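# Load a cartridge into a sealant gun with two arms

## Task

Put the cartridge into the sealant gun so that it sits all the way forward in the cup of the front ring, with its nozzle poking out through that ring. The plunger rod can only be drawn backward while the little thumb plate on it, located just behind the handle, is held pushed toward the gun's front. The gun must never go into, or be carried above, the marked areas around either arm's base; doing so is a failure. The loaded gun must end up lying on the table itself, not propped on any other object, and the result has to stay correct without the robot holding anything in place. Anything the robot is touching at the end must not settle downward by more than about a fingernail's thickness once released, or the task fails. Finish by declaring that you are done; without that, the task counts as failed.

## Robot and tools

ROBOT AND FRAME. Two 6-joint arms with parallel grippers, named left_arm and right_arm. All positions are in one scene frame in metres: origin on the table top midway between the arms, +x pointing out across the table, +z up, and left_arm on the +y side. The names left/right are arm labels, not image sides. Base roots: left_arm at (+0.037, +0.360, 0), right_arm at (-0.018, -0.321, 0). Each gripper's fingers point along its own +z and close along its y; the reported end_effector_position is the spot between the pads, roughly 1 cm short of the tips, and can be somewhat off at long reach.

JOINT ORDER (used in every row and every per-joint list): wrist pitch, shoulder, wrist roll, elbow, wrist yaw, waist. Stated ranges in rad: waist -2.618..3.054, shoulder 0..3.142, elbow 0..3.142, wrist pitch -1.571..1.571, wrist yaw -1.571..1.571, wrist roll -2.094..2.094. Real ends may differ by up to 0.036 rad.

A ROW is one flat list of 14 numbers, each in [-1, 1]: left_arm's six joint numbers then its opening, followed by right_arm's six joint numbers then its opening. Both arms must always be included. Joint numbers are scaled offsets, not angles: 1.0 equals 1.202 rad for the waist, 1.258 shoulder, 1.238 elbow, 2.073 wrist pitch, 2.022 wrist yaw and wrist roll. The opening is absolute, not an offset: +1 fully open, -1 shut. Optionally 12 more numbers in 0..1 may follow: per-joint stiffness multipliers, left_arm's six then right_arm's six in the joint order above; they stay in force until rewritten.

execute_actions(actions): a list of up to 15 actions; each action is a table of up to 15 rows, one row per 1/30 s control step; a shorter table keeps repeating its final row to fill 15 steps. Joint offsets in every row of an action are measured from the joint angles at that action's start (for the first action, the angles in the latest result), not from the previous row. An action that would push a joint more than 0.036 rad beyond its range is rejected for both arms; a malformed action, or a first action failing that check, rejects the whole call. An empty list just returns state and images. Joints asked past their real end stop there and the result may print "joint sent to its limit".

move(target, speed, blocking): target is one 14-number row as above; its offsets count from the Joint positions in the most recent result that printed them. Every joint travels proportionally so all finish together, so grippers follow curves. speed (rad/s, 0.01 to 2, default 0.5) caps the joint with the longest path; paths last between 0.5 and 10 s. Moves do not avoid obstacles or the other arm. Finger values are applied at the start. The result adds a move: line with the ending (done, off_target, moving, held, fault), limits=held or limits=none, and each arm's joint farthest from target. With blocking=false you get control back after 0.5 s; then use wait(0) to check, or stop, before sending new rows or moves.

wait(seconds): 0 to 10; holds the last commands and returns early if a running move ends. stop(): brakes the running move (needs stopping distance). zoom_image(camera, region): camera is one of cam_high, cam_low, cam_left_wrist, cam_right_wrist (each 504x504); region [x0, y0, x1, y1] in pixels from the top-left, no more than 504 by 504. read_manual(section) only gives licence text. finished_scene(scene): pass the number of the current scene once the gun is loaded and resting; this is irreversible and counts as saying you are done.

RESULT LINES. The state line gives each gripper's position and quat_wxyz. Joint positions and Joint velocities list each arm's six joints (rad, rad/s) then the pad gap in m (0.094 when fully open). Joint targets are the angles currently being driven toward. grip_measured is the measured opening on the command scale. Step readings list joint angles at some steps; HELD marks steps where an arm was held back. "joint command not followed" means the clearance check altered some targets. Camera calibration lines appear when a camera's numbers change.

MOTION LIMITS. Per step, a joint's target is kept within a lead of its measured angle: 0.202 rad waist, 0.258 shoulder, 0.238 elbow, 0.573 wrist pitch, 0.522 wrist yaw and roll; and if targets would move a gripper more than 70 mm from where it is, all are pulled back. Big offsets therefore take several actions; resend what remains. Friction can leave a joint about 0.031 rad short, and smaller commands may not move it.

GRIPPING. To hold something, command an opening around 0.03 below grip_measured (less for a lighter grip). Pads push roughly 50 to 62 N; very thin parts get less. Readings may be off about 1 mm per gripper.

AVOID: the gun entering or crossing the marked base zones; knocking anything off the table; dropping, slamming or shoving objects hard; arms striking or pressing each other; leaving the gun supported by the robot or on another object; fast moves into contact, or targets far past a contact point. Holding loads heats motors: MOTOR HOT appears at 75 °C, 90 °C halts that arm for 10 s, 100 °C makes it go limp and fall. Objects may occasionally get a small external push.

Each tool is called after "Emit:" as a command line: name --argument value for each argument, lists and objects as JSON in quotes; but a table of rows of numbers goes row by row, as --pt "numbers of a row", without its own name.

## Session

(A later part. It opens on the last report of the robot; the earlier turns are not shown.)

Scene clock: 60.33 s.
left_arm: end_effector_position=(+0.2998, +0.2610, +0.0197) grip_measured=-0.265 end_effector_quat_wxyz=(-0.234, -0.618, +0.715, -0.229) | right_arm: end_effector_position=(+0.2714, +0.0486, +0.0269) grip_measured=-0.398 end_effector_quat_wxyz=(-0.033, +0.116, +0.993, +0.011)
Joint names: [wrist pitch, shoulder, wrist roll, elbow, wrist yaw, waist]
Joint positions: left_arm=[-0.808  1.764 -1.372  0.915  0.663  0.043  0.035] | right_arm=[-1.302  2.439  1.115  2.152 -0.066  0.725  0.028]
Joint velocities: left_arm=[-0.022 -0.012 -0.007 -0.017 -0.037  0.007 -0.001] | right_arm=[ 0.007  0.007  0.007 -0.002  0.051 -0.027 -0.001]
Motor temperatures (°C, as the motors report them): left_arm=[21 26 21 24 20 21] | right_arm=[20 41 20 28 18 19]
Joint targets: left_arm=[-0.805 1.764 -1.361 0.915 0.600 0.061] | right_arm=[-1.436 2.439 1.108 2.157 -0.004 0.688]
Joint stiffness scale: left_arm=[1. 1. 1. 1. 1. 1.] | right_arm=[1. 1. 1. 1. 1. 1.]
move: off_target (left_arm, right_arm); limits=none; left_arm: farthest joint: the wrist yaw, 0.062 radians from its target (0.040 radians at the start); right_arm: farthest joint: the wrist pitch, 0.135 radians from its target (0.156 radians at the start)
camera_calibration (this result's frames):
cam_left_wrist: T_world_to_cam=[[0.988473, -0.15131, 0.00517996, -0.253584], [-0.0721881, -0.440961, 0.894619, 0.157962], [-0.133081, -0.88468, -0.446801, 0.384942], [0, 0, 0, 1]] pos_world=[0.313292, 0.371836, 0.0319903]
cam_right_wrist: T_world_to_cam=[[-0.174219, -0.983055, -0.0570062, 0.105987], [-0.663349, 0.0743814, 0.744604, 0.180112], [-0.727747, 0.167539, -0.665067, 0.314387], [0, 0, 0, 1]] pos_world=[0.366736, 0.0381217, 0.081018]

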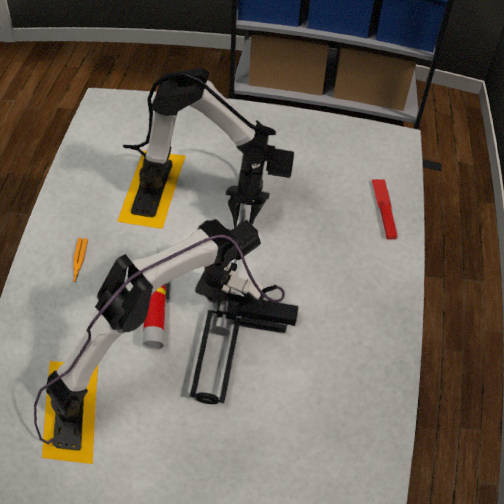

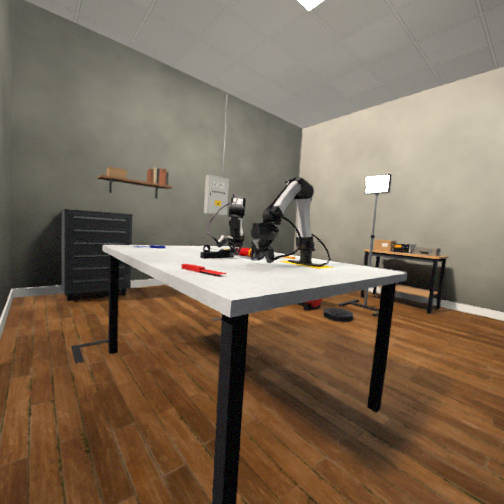

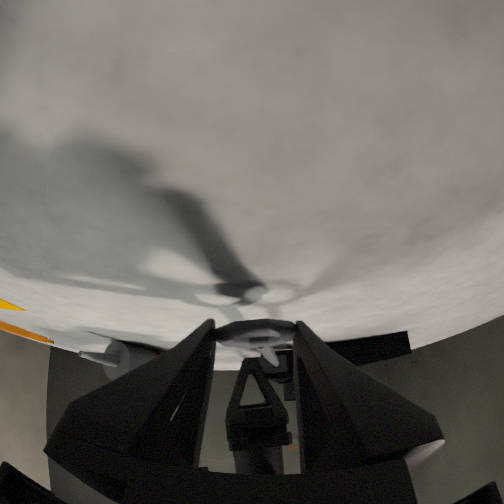

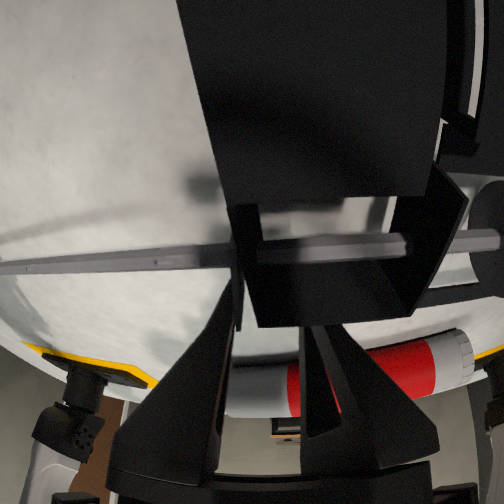

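Emit:
move --target '[0,0,0,0,-0.01,0,-0.4,0,0,0,0,0,0.024,-0.4]' --speed 0.1

Emit:
move --target '[0,0,0,0,0,0,-0.4,0,0,-0.115,0,0,0,-0.4]' --speed 0.2

Scene clock: 61.53 s.
left_arm: end_effector_position=(+0.2997, +0.2626, +0.0184) grip_measured=-0.265 end_effector_quat_wxyz=(-0.231, -0.620, +0.716, -0.224) | right_arm: end_effector_position=(+0.2636, +0.0561, +0.0269) grip_measured=-0.398 end_effector_quat_wxyz=(-0.033, +0.106, +0.994, +0.013)
Joint names: [wrist pitch, shoulder, wrist roll, elbow, wrist yaw, waist]
Joint positions: left_arm=[-0.807  1.764 -1.374  0.915  0.65   0.042  0.035] | right_arm=[-1.297  2.439  1.115  2.152 -0.07   0.746  0.028]
Joint velocities: left_arm=[ 0.022 -0.012 -0.022 -0.007 -0.022  0.002 -0.   ] | right_arm=[-0.037  0.002 -0.095  0.002  0.037 -0.012 -0.001]
Motor temperatures (°C, as the motors report them): left_arm=[21 26 21 24 20 21] | right_arm=[20 41 20 28 18 19]
Joint targets: left_arm=[-0.808 1.764 -1.372 0.915 0.643 0.043] | right_arm=[-1.302 2.439 1.115 2.152 -0.066 0.754]
Joint stiffness scale: left_arm=[1. 1. 1. 1. 1. 1.] | right_arm=[1. 1. 1. 1. 1. 1.]
move: done; limits=none; left_arm: farthest joint: the wrist yaw, 0.008 radians from its target (0.020 radians at the start); right_arm: farthest joint: the waist, 0.007 radians from its target (0.029 radians at the start)
camera_calibration (this result's frames):
cam_left_wrist: T_world_to_cam=[[0.98852, -0.151083, 0.00171603, -0.25321], [-0.0706713, -0.452296, 0.889063, 0.162426], [-0.133546, -0.878978, -0.457781, 0.384514], [0, 0, 0, 1]] pos_world=[0.313132, 0.373188, 0.032051]
cam_right_wrist: T_world_to_cam=[[-0.153257, -0.986152, -0.0633751, 0.106826], [-0.664615, 0.0554011, 0.74513, 0.175763], [-0.7313, 0.156316, -0.663902, 0.309033], [0, 0, 0, 1]] pos_world=[0.359182, 0.0473028, 0.0809714]

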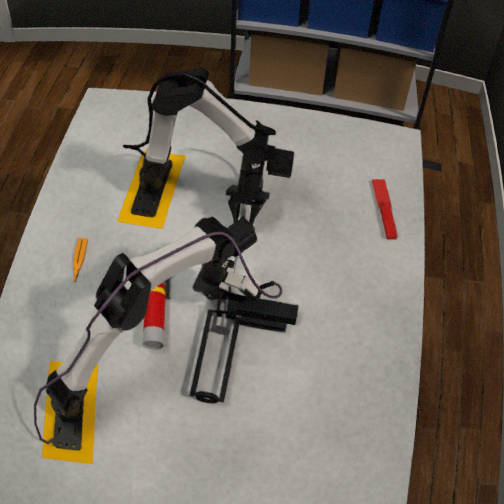

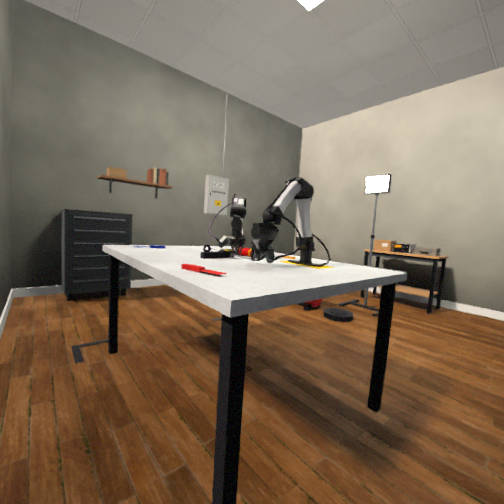

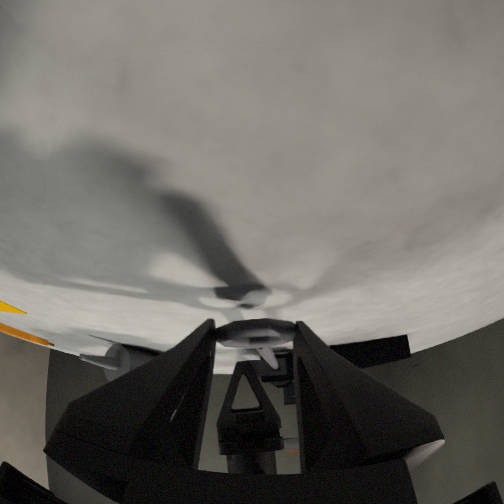

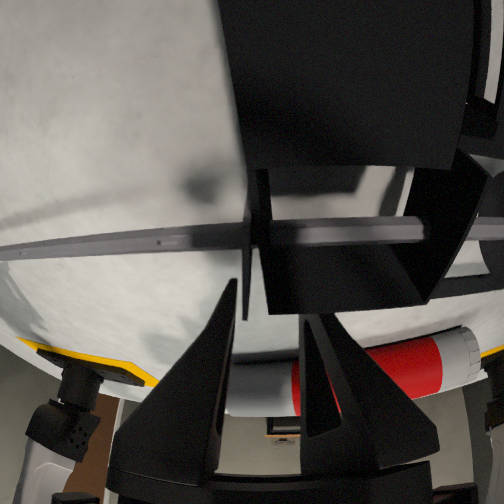

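Scene clock: 63.33 s.
left_arm: end_effector_position=(+0.2997, +0.2626, +0.0184) grip_measured=-0.265 end_effector_quat_wxyz=(-0.231, -0.620, +0.716, -0.224) | right_arm: end_effector_position=(+0.2636, +0.0561, +0.0269) grip_measured=-0.398 end_effector_quat_wxyz=(-0.031, -0.007, +0.999, +0.017)
Joint names: [wrist pitch, shoulder, wrist roll, elbow, wrist yaw, waist]
Joint positions: left_arm=[-0.807  1.764 -1.374  0.915  0.65   0.042  0.035] | right_arm=[-1.297  2.439  0.888  2.152 -0.07   0.746  0.028]
Joint velocities: left_arm=[-0.007  0.017 -0.007 -0.012  0.037 -0.007 -0.001] | right_arm=[-0.007 -0.002 -0.022  0.002  0.051 -0.007 -0.   ]
Motor temperatures (°C, as the motors report them): left_arm=[21 26 21 24 20 21] | right_arm=[20 42 20 28 18 19]
Joint targets: left_arm=[-0.807 1.764 -1.374 0.915 0.650 0.042] | right_arm=[-1.297 2.439 0.882 2.152 -0.070 0.746]
Joint stiffness scale: left_arm=[1. 1. 1. 1. 1. 1.] | right_arm=[1. 1. 1. 1. 1. 1.]
move: done; limits=none; left_arm: farthest joint: the waist, 0.000 radians from its target (0.000 radians at the start); right_arm: farthest joint: the wrist roll, 0.006 radians from its target (0.232 radians at the start)
camera_calibration (this result's frames):
cam_left_wrist: T_world_to_cam=[[0.98852, -0.151083, 0.00171603, -0.25321], [-0.0706713, -0.452296, 0.889063, 0.162426], [-0.133546, -0.878978, -0.457781, 0.384514], [0, 0, 0, 1]] pos_world=[0.313132, 0.373188, 0.032051]
cam_right_wrist: T_world_to_cam=[[0.0716809, -0.994382, -0.077882, 0.0483796], [-0.664575, -0.10584, 0.739688, 0.184942], [-0.743776, -0.00126309, -0.668428, 0.321281], [0, 0, 0, 1]] pos_world=[0.3584, 0.0680879, 0.081722]

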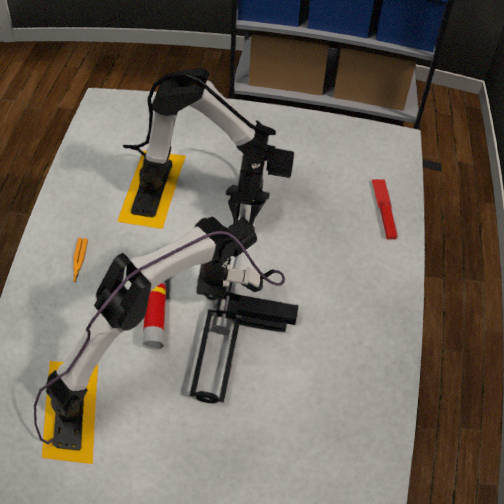

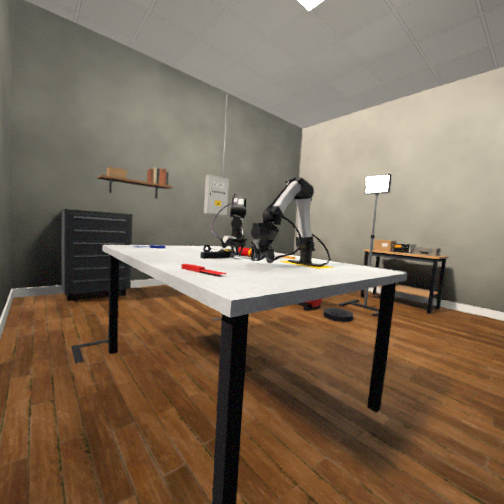

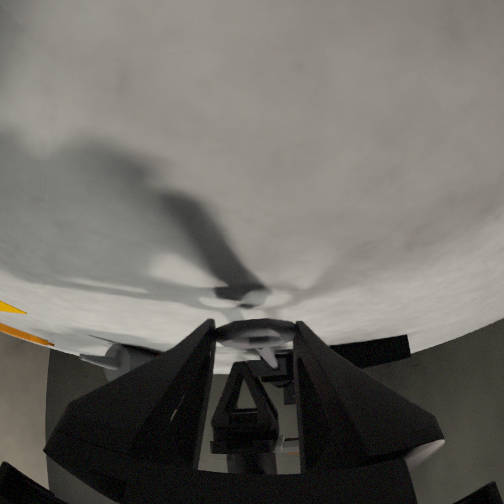

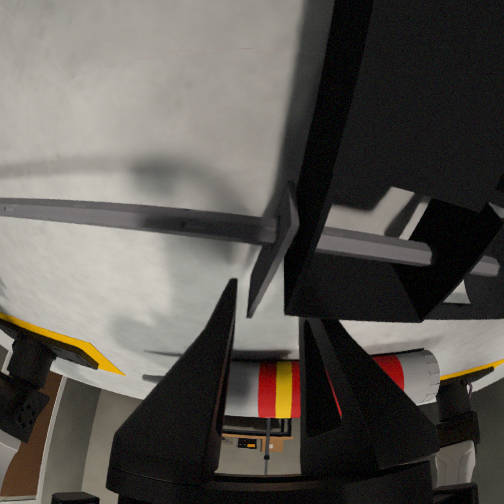

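Emit:
move --target '[0,0,0,0,-0.015,0.01,-0.4,-0.055,0,0,0,0.04,-0.02,-0.4]' --speed 0.06

Scene clock: 65.70 s.
left_arm: end_effector_position=(+0.2997, +0.2626, +0.0184) grip_measured=-0.265 end_effector_quat_wxyz=(-0.231, -0.620, +0.716, -0.224) | right_arm: end_effector_position=(+0.2633, +0.0501, +0.0268) grip_measured=-0.398 end_effector_quat_wxyz=(-0.030, -0.007, +1.000, +0.003)
Joint names: [wrist pitch, shoulder, wrist roll, elbow, wrist yaw, waist]
Joint positions: left_arm=[-0.807  1.764 -1.374  0.915  0.65   0.042  0.035] | right_arm=[-1.316  2.439  0.888  2.152 -0.051  0.746  0.028]
Joint velocities: left_arm=[ 0.037  0.002 -0.081  0.017 -0.022 -0.002  0.   ] | right_arm=[ 0.007 -0.027 -0.007  0.012 -0.037  0.002 -0.001]
Motor temperatures (°C, as the motors report them): left_arm=[21 26 21 24 20 21] | right_arm=[20 42 20 28 18 19]
Joint targets: left_arm=[-0.807 1.764 -1.374 0.915 0.620 0.054] | right_arm=[-1.411 2.439 0.888 2.152 0.010 0.722]
Joint stiffness scale: left_arm=[1. 1. 1. 1. 1. 1.] | right_arm=[1. 1. 1. 1. 1. 1.]
move: off_target (left_arm, right_arm); limits=none; left_arm: farthest joint: the wrist yaw, 0.030 radians from its target (0.031 radians at the start); right_arm: farthest joint: the wrist pitch, 0.095 radians from its target (0.114 radians at the start)
camera_calibration (this result's frames):
cam_left_wrist: T_world_to_cam=[[0.988515, -0.151116, 0.00164945, -0.253186], [-0.0706777, -0.452632, 0.888892, 0.162577], [-0.133579, -0.878799, -0.458114, 0.38451], [0, 0, 0, 1]] pos_world=[0.313131, 0.373234, 0.0320533]
cam_right_wrist: T_world_to_cam=[[0.0727168, -0.996101, -0.0499424, 0.0415595], [-0.666941, -0.0857974, 0.740154, 0.183761], [-0.741553, -0.020513, -0.67058, 0.321391], [0, 0, 0, 1]] pos_world=[0.357864, 0.0637564, 0.0815824]

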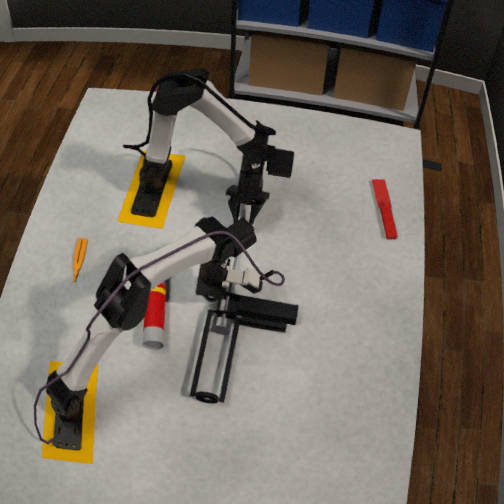

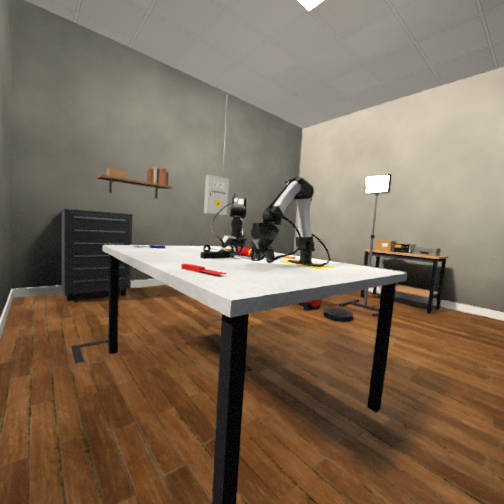

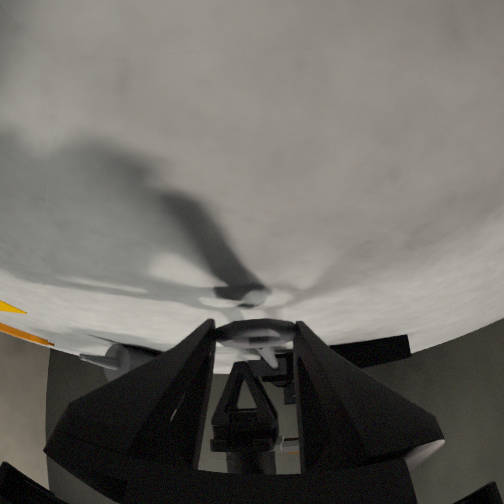

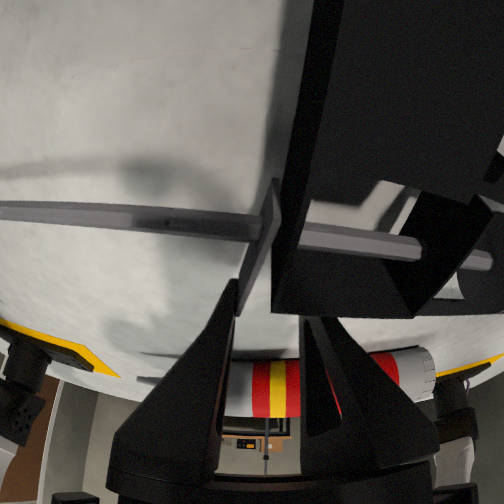

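Stiff spring; push harder.

Emit:
move --target '[0,0,0,0,-0.05,0.03,-0.4,-0.12,0,0,0,0.08,-0.04,-0.4]' --speed 0.1

Scene clock: 68.97 s.
left_arm: end_effector_position=(+0.3006, +0.2681, +0.0165) grip_measured=-0.265 end_effector_quat_wxyz=(-0.224, -0.626, +0.714, -0.218) | right_arm: end_effector_position=(+0.2627, +0.0067, +0.0303) grip_measured=-0.398 end_effector_quat_wxyz=(-0.035, +0.001, +0.996, -0.083)
Joint names: [wrist pitch, shoulder, wrist roll, elbow, wrist yaw, waist]
Joint positions: left_arm=[-0.807  1.764 -1.375  0.915  0.632  0.054  0.035] | right_arm=[-1.456  2.439  0.888  2.152  0.051  0.725  0.028]
Joint velocities: left_arm=[-0.037 -0.012 -0.037  0.017 -0.066  0.012 -0.001] | right_arm=[ 0.022  0.002 -0.007  0.002 -0.037 -0.002 -0.001]
Motor temperatures (°C, as the motors report them): left_arm=[21 26 21 24 20 21] | right_arm=[20 43 20 28 18 19]
Joint targets: left_arm=[-0.807 1.764 -1.374 0.915 0.549 0.078] | right_arm=[-1.565 2.439 0.888 2.152 0.111 0.698]
Joint stiffness scale: left_arm=[1. 1. 1. 1. 1. 1.] | right_arm=[1. 1. 1. 1. 1. 1.]
move: off_target (left_arm, right_arm); limits=none; left_arm: farthest joint: the wrist yaw, 0.083 radians from its target (0.101 radians at the start); right_arm: farthest joint: the wrist pitch, 0.108 radians from its target (0.248 radians at the start)
camera_calibration (this result's frames):
cam_left_wrist: T_world_to_cam=[[0.990047, -0.140724, -0.0016379, -0.256461], [-0.065281, -0.469525, 0.880503, 0.169862], [-0.124677, -0.871633, -0.474038, 0.384293], [0, 0, 0, 1]] pos_world=[0.31291, 0.378626, 0.0321852]
cam_right_wrist: T_world_to_cam=[[0.0625448, -0.990675, 0.121042, -0.00406376], [-0.660376, 0.0498556, 0.749278, 0.174163], [-0.748326, -0.126796, -0.6511, 0.324362], [0, 0, 0, 1]] pos_world=[0.357996, 0.0284191, 0.0811877]

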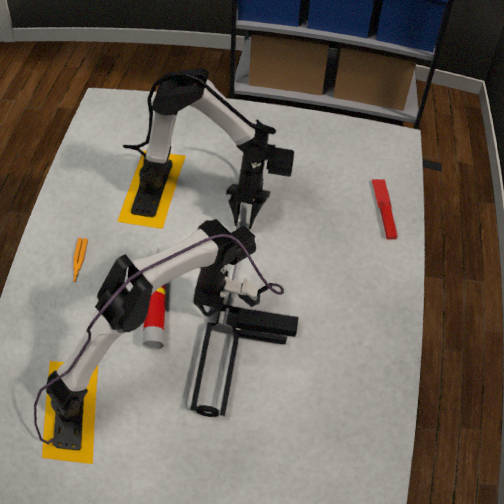

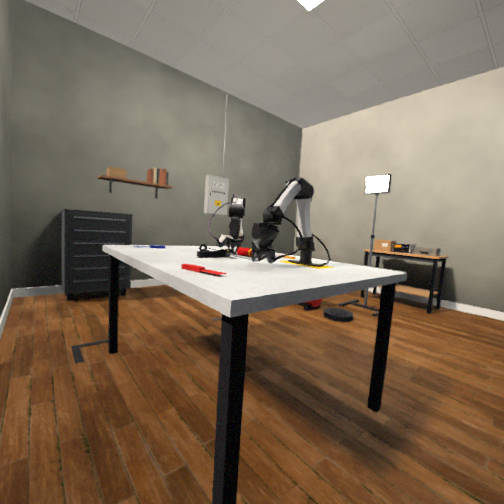

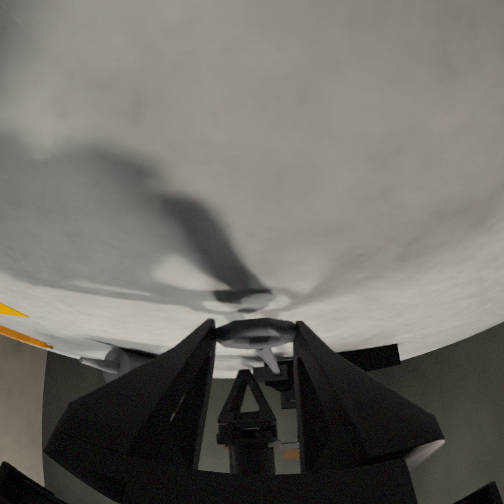

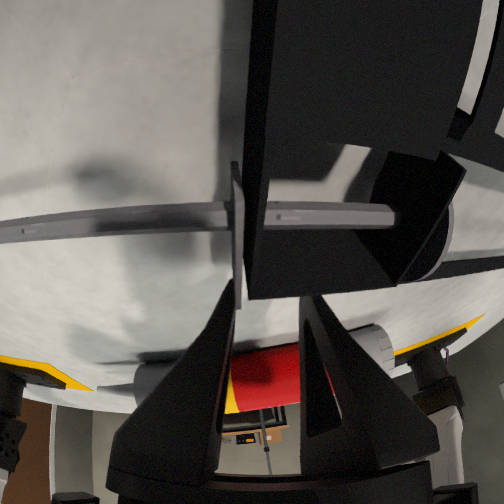

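Emit:
move --target '[0,0,0,0,0,0,-0.4,0.02,0,0,0,-0.01,0,0]' --speed 0.1

Emit:
move --target '[0,0,0,0,0,0,-0.4,0,-0.12,0,0,0,0,0]' --speed 0.3

Scene clock: 71.60 s.
left_arm: end_effector_position=(+0.3006, +0.2674, +0.0170) grip_measured=-0.265 end_effector_quat_wxyz=(-0.226, -0.625, +0.714, -0.220) | right_arm: end_effector_position=(+0.2661, +0.0131, +0.0291) grip_measured=-0.002 end_effector_quat_wxyz=(-0.029, +0.001, +0.997, -0.069)
Joint names: [wrist pitch, shoulder, wrist roll, elbow, wrist yaw, waist]
Joint positions: left_arm=[-0.807  1.764 -1.375  0.915  0.637  0.053  0.035] | right_arm=[-1.427  2.439  0.888  2.152  0.042  0.725  0.047]
Joint velocities: left_arm=[-0.095  0.007 -0.051 -0.007 -0.037 -0.012 -0.001] | right_arm=[ 0.066 -0.002  0.007 -0.002  0.007 -0.012  0.001]
Motor temperatures (°C, as the motors report them): left_arm=[21 26 21 24 20 21] | right_arm=[20 43 20 28 18 19]
Joint targets: left_arm=[-0.807 1.764 -1.375 0.915 0.632 0.053] | right_arm=[-1.415 2.439 0.888 2.152 0.031 0.725]
Joint stiffness scale: left_arm=[1. 1. 1. 1. 1. 1.] | right_arm=[1. 1. 1. 1. 1. 1.]
move: done; limits=none; left_arm: farthest joint: the wrist yaw, 0.005 radians from its target (0.000 radians at the start); right_arm: farthest joint: the wrist pitch, 0.013 radians from its target (0.042 radians at the start)
camera_calibration (this result's frames):
cam_left_wrist: T_world_to_cam=[[0.990053, -0.140693, -0.000768671, -0.256627], [-0.0654188, -0.465173, 0.882799, 0.167892], [-0.124561, -0.873968, -0.46975, 0.384368], [0, 0, 0, 1]] pos_world=[0.312935, 0.377918, 0.0321448]
cam_right_wrist: T_world_to_cam=[[0.0598905, -0.993788, 0.0938024, 0.00380475], [-0.66925, 0.0297459, 0.742442, 0.179785], [-0.74062, -0.107242, -0.663311, 0.324958], [0, 0, 0, 1]] pos_world=[0.360763, 0.0332825, 0.0817112]

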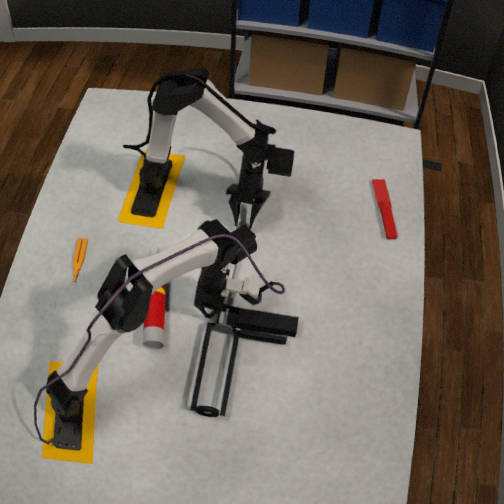

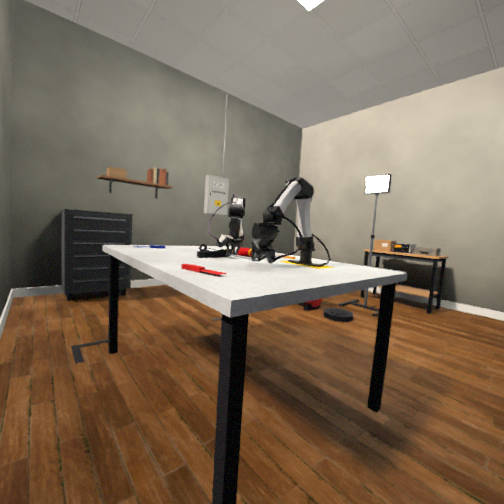

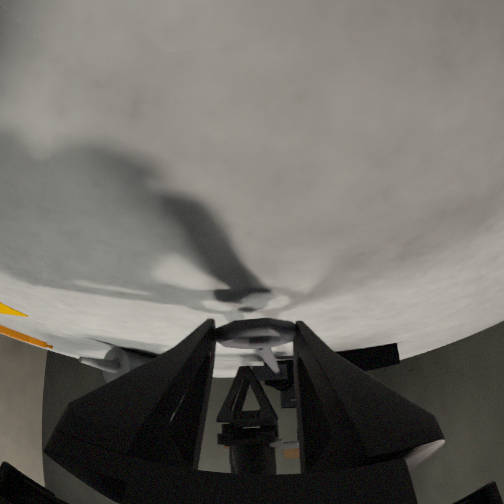

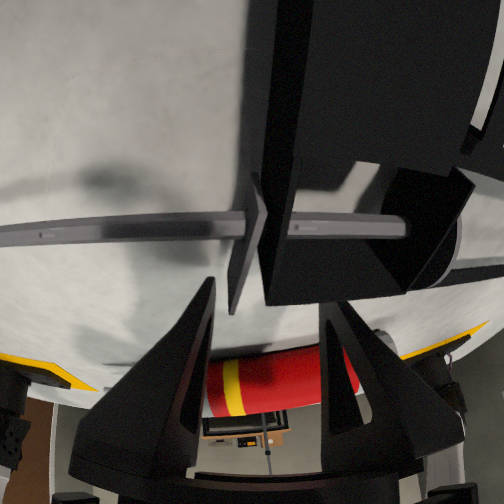

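Scene clock: 72.47 s.
left_arm: end_effector_position=(+0.3006, +0.2674, +0.0170) grip_measured=-0.265 end_effector_quat_wxyz=(-0.226, -0.625, +0.714, -0.220) | right_arm: end_effector_position=(+0.2711, +0.0193, +0.0932) grip_measured=-0.002 end_effector_quat_wxyz=(+0.019, +0.003, +1.000, -0.010)
Joint names: [wrist pitch, shoulder, wrist roll, elbow, wrist yaw, waist]
Joint positions: left_arm=[-0.807  1.764 -1.375  0.915  0.637  0.053  0.035] | right_arm=[-1.427  2.287  0.888  2.152  0.042  0.725  0.047]
Joint velocities: left_arm=[-0.022 -0.002  0.022 -0.007  0.051 -0.002  0.   ] | right_arm=[ 0.022 -0.012 -0.007  0.032 -0.066  0.007  0.   ]
Motor temperatures (°C, as the motors report them): left_arm=[21 26 21 24 20 21] | right_arm=[20 44 20 28 18 19]
Joint targets: left_arm=[-0.807 1.764 -1.375 0.915 0.637 0.053] | right_arm=[-1.427 2.288 0.888 2.152 0.042 0.725]
Joint stiffness scale: left_arm=[1. 1. 1. 1. 1. 1.] | right_arm=[1. 1. 1. 1. 1. 1.]
move: done; limits=none; left_arm: farthest joint: the waist, 0.000 radians from its target (0.000 radians at the start); right_arm: farthest joint: the shoulder, 0.001 radians from its target (0.151 radians at the start)
camera_calibration (this result's frames):
cam_left_wrist: T_world_to_cam=[[0.990053, -0.140693, -0.000768671, -0.256627], [-0.0654188, -0.465173, 0.882799, 0.167892], [-0.124561, -0.873968, -0.46975, 0.384368], [0, 0, 0, 1]] pos_world=[0.312935, 0.377918, 0.0321448]
cam_right_wrist: T_world_to_cam=[[0.0562037, -0.998269, -0.0173141, 0.0150286], [-0.737487, -0.0531985, 0.673262, 0.161948], [-0.673018, -0.0250709, -0.739201, 0.35902], [0, 0, 0, 1]] pos_world=[0.360217, 0.0326189, 0.156615]

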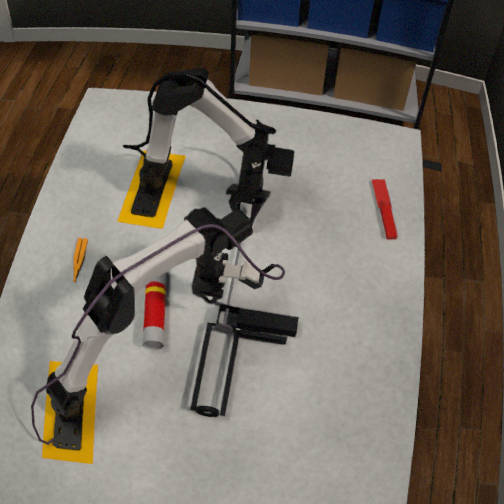

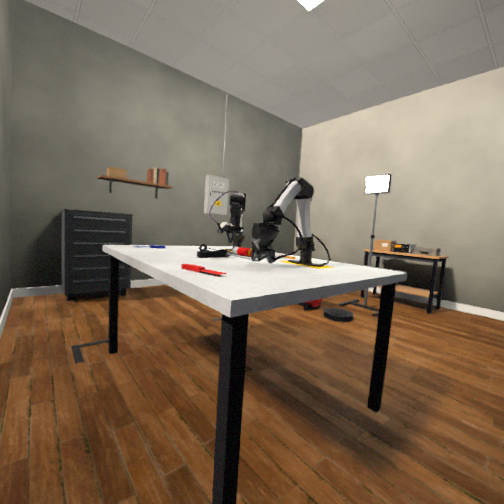

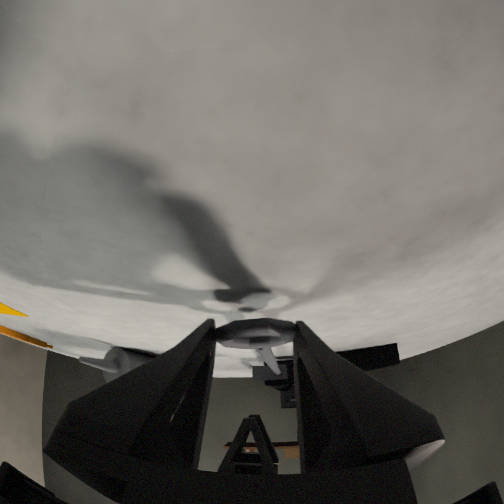

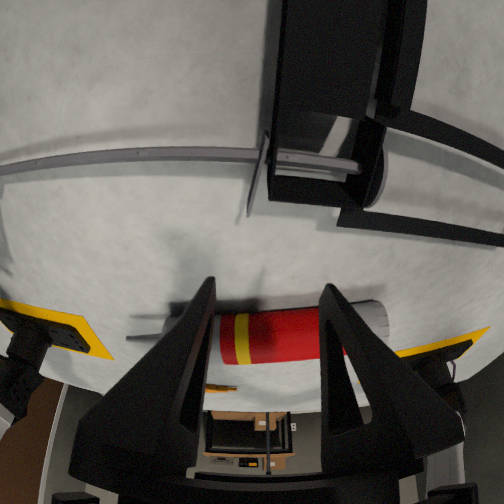

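Emit:
move --target '[0,0,0,0,0,0,-0.4,0.053,-0.183,-0.71,-0.278,-0.025,0.25,1]' --speed 0.8

Scene clock: 75.33 s.
left_arm: end_effector_position=(+0.3006, +0.2674, +0.0170) grip_measured=-0.265 end_effector_quat_wxyz=(-0.226, -0.625, +0.714, -0.220) | right_arm: end_effector_position=(+0.1351, +0.0474, +0.0990) grip_measured=+1.000 end_effector_quat_wxyz=(-0.000, +0.757, -0.653, -0.000)
Joint names: [wrist pitch, shoulder, wrist roll, elbow, wrist yaw, waist]
Joint positions: left_arm=[-0.807  1.764 -1.375  0.915  0.637  0.053  0.035] | right_arm=[-1.328  2.07  -0.541  1.828 -0.001  1.02   0.094]
Joint velocities: left_arm=[ 0.022 -0.002 -0.007  0.012 -0.022 -0.012 -0.002] | right_arm=[-0.007 -0.012 -0.007  0.007  0.007 -0.012  0.   ]
Motor temperatures (°C, as the motors report them): left_arm=[21 26 21 24 20 21] | right_arm=[20 44 20 28 18 19]
Joint targets: left_arm=[-0.807 1.764 -1.375 0.915 0.637 0.053] | right_arm=[-1.317 2.057 -0.548 1.808 -0.009 1.026]
Joint stiffness scale: left_arm=[1. 1. 1. 1. 1. 1.] | right_arm=[1. 1. 1. 1. 1. 1.]
move: done; limits=none; left_arm: farthest joint: the waist, 0.000 radians from its target (0.000 radians at the start); right_arm: farthest joint: the elbow, 0.020 radians from its target (0.344 radians at the start)
camera_calibration (this result's frames):
cam_left_wrist: T_world_to_cam=[[0.990053, -0.140693, -0.000768671, -0.256627], [-0.0654188, -0.465173, 0.882799, 0.167892], [-0.124561, -0.873968, -0.46975, 0.384368], [0, 0, 0, 1]] pos_world=[0.312935, 0.377918, 0.0321448]
cam_right_wrist: T_world_to_cam=[[0.977723, 0.206084, -0.0398308, -0.128472], [0.174685, -0.693703, 0.698757, -0.0362253], [0.116372, -0.690149, -0.714249, 0.194846], [0, 0, 0, 1]] pos_world=[0.109263, 0.135819, 0.159364]

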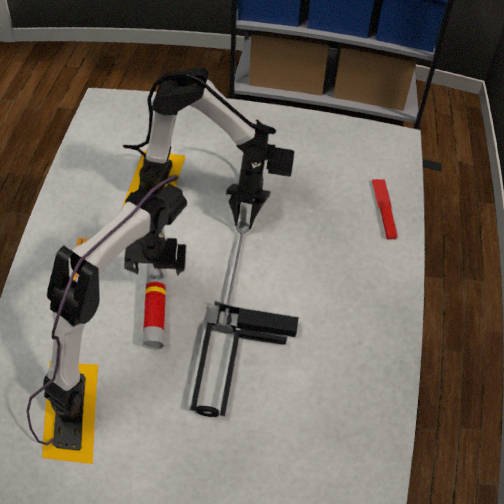

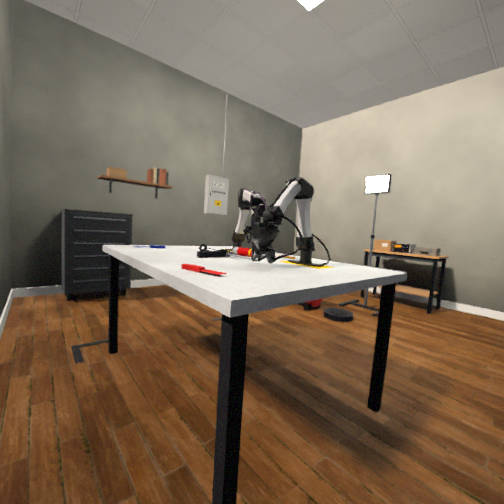

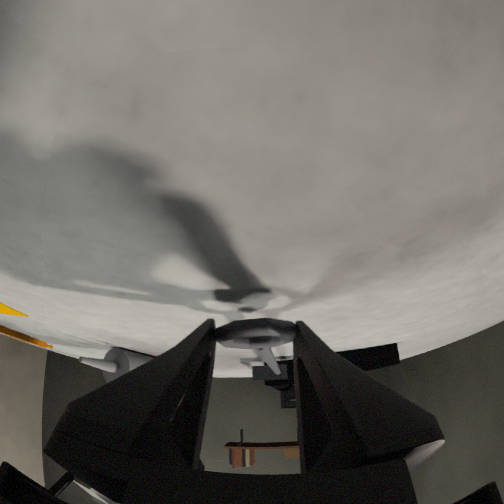

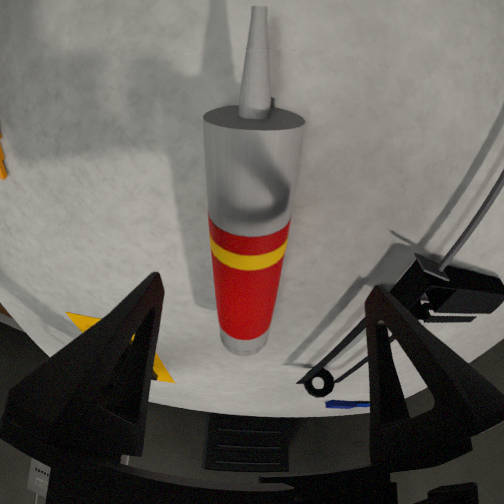

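Emit:
move --target '[0,0,0,0,0,0,-0.4,0,0,0.015,0,0,0.031,1]' --speed 0.1

Emit:
move --target '[0,0,0,0,0,0,-0.4,0.129,0.042,0,-0.19,0,0,1]' --speed 0.2

Scene clock: 76.97 s.
left_arm: end_effector_position=(+0.3006, +0.2674, +0.0170) grip_measured=-0.265 end_effector_quat_wxyz=(-0.226, -0.625, +0.714, -0.220) | right_arm: end_effector_position=(+0.1243, +0.0516, +0.0990) grip_measured=+1.000 end_effector_quat_wxyz=(-0.000, +0.759, -0.651, -0.000)
Joint names: [wrist pitch, shoulder, wrist roll, elbow, wrist yaw, waist]
Joint positions: left_arm=[-0.807  1.764 -1.375  0.915  0.637  0.053  0.035] | right_arm=[-1.328  2.07  -0.517  1.828 -0.001  1.049  0.094]
Joint velocities: left_arm=[ 0.007  0.002  0.037 -0.007  0.095 -0.012 -0.001] | right_arm=[-0.081 -0.007 -0.007 -0.017 -0.037 -0.002  0.   ]
Motor temperatures (°C, as the motors report them): left_arm=[21 26 21 24 20 21] | right_arm=[20 44 20 28 18 19]
Joint targets: left_arm=[-0.807 1.764 -1.375 0.915 0.637 0.053] | right_arm=[-1.328 2.070 -0.511 1.828 -0.001 1.057]
Joint stiffness scale: left_arm=[1. 1. 1. 1. 1. 1.] | right_arm=[1. 1. 1. 1. 1. 1.]
move: done; limits=none; left_arm: farthest joint: the waist, 0.000 radians from its target (0.000 radians at the start); right_arm: farthest joint: the waist, 0.009 radians from its target (0.038 radians at the start)
camera_calibration (this result's frames):
cam_left_wrist: T_world_to_cam=[[0.990053, -0.140693, -0.000768671, -0.256627], [-0.0654188, -0.465173, 0.882799, 0.167892], [-0.124561, -0.873968, -0.46975, 0.384368], [0, 0, 0, 1]] pos_world=[0.312935, 0.377918, 0.0321448]
cam_right_wrist: T_world_to_cam=[[0.976608, 0.211303, -0.0398526, -0.118986], [0.178401, -0.692755, 0.698759, -0.0318902], [0.120041, -0.689523, -0.714246, 0.198562], [0, 0, 0, 1]] pos_world=[0.0980559, 0.139963, 0.159364]

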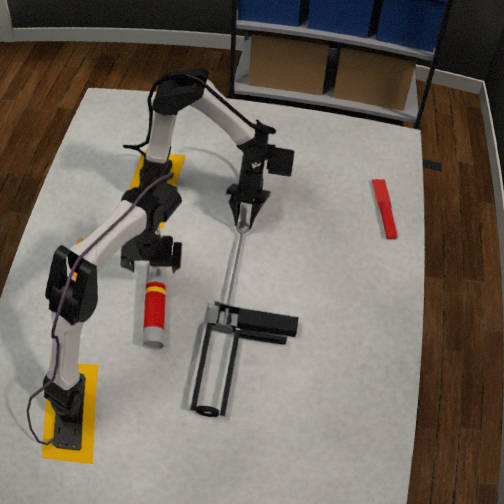

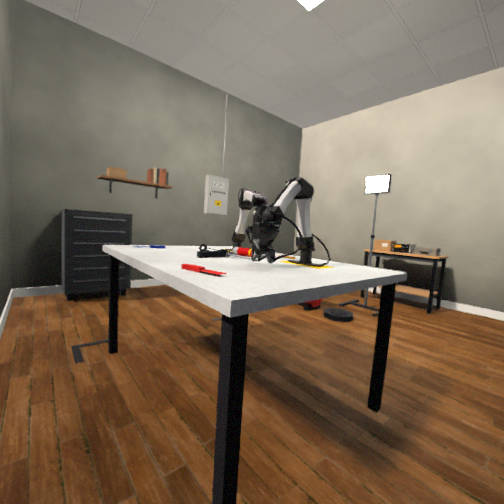

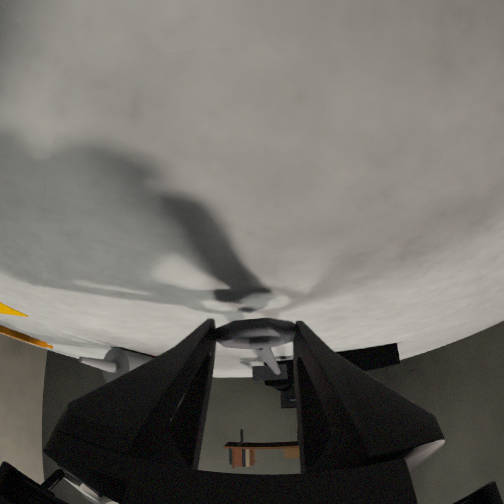

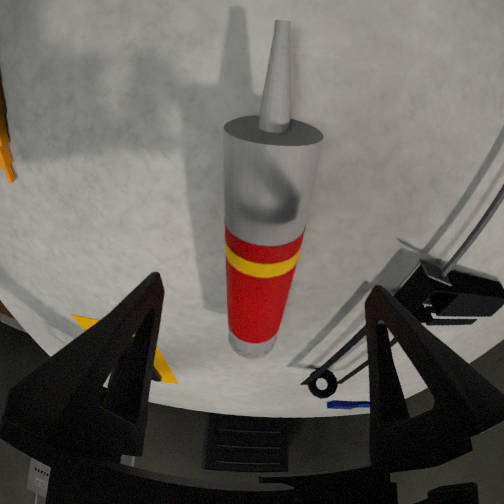

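Scene clock: 78.93 s.
left_arm: end_effector_position=(+0.3006, +0.2674, +0.0170) grip_measured=-0.265 end_effector_quat_wxyz=(-0.226, -0.625, +0.714, -0.220) | right_arm: end_effector_position=(+0.1244, +0.0519, +0.0293) grip_measured=+1.000 end_effector_quat_wxyz=(+0.001, +0.759, -0.651, -0.000)
Joint names: [wrist pitch, shoulder, wrist roll, elbow, wrist yaw, waist]
Joint positions: left_arm=[-0.807  1.764 -1.375  0.915  0.637  0.053  0.035] | right_arm=[-1.072  2.11  -0.517  1.61  -0.001  1.049  0.094]
Joint velocities: left_arm=[-0.051  0.012  0.007 -0.017 -0.037 -0.007 -0.   ] | right_arm=[-0.022 -0.017  0.037 -0.007  0.007  0.002  0.   ]
Motor temperatures (°C, as the motors report them): left_arm=[21 26 21 25 20 21] | right_arm=[20 44 20 28 18 19]
Joint targets: left_arm=[-0.807 1.764 -1.375 0.915 0.637 0.053] | right_arm=[-1.061 2.123 -0.517 1.593 -0.001 1.049]
Joint stiffness scale: left_arm=[1. 1. 1. 1. 1. 1.] | right_arm=[1. 1. 1. 1. 1. 1.]
move: done; limits=none; left_arm: farthest joint: the waist, 0.000 radians from its target (0.000 radians at the start); right_arm: farthest joint: the elbow, 0.017 radians from its target (0.235 radians at the start)
camera_calibration (this result's frames):
cam_left_wrist: T_world_to_cam=[[0.990053, -0.140693, -0.000768671, -0.256627], [-0.0654188, -0.465173, 0.882799, 0.167892], [-0.124561, -0.873968, -0.46975, 0.384368], [0, 0, 0, 1]] pos_world=[0.312935, 0.377918, 0.0321448]
cam_right_wrist: T_world_to_cam=[[0.976575, 0.211216, -0.0411028, -0.121846], [0.178973, -0.69126, 0.700092, 0.0167643], [0.119458, -0.691049, -0.712869, 0.149029], [0, 0, 0, 1]] pos_world=[0.098189, 0.140311, 0.0894935]

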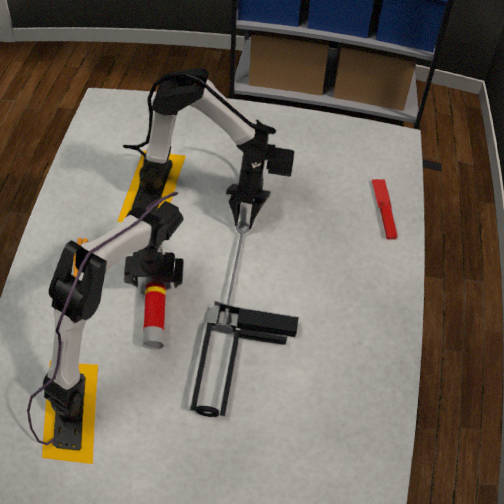

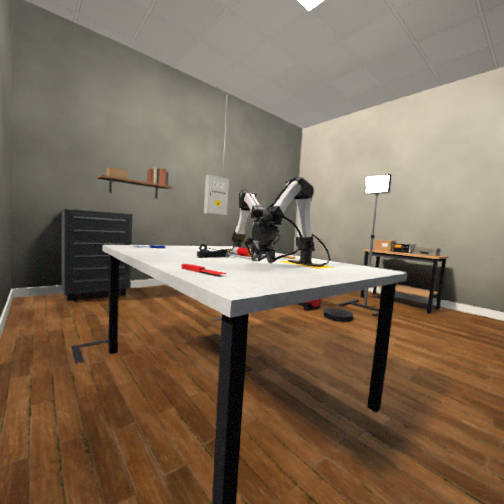

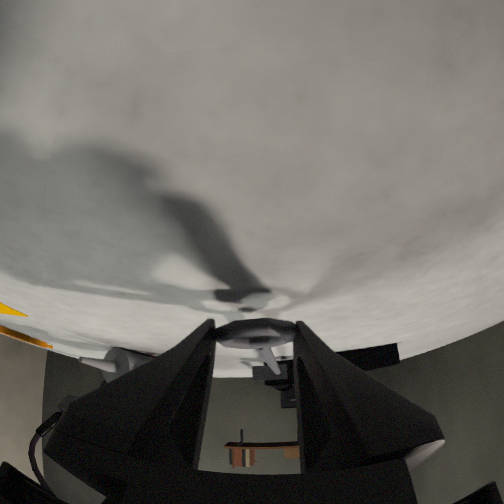

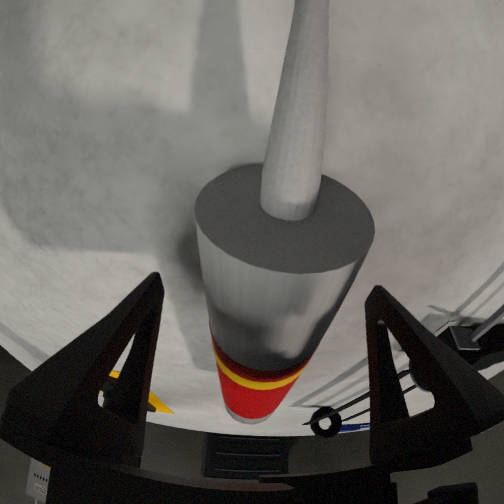

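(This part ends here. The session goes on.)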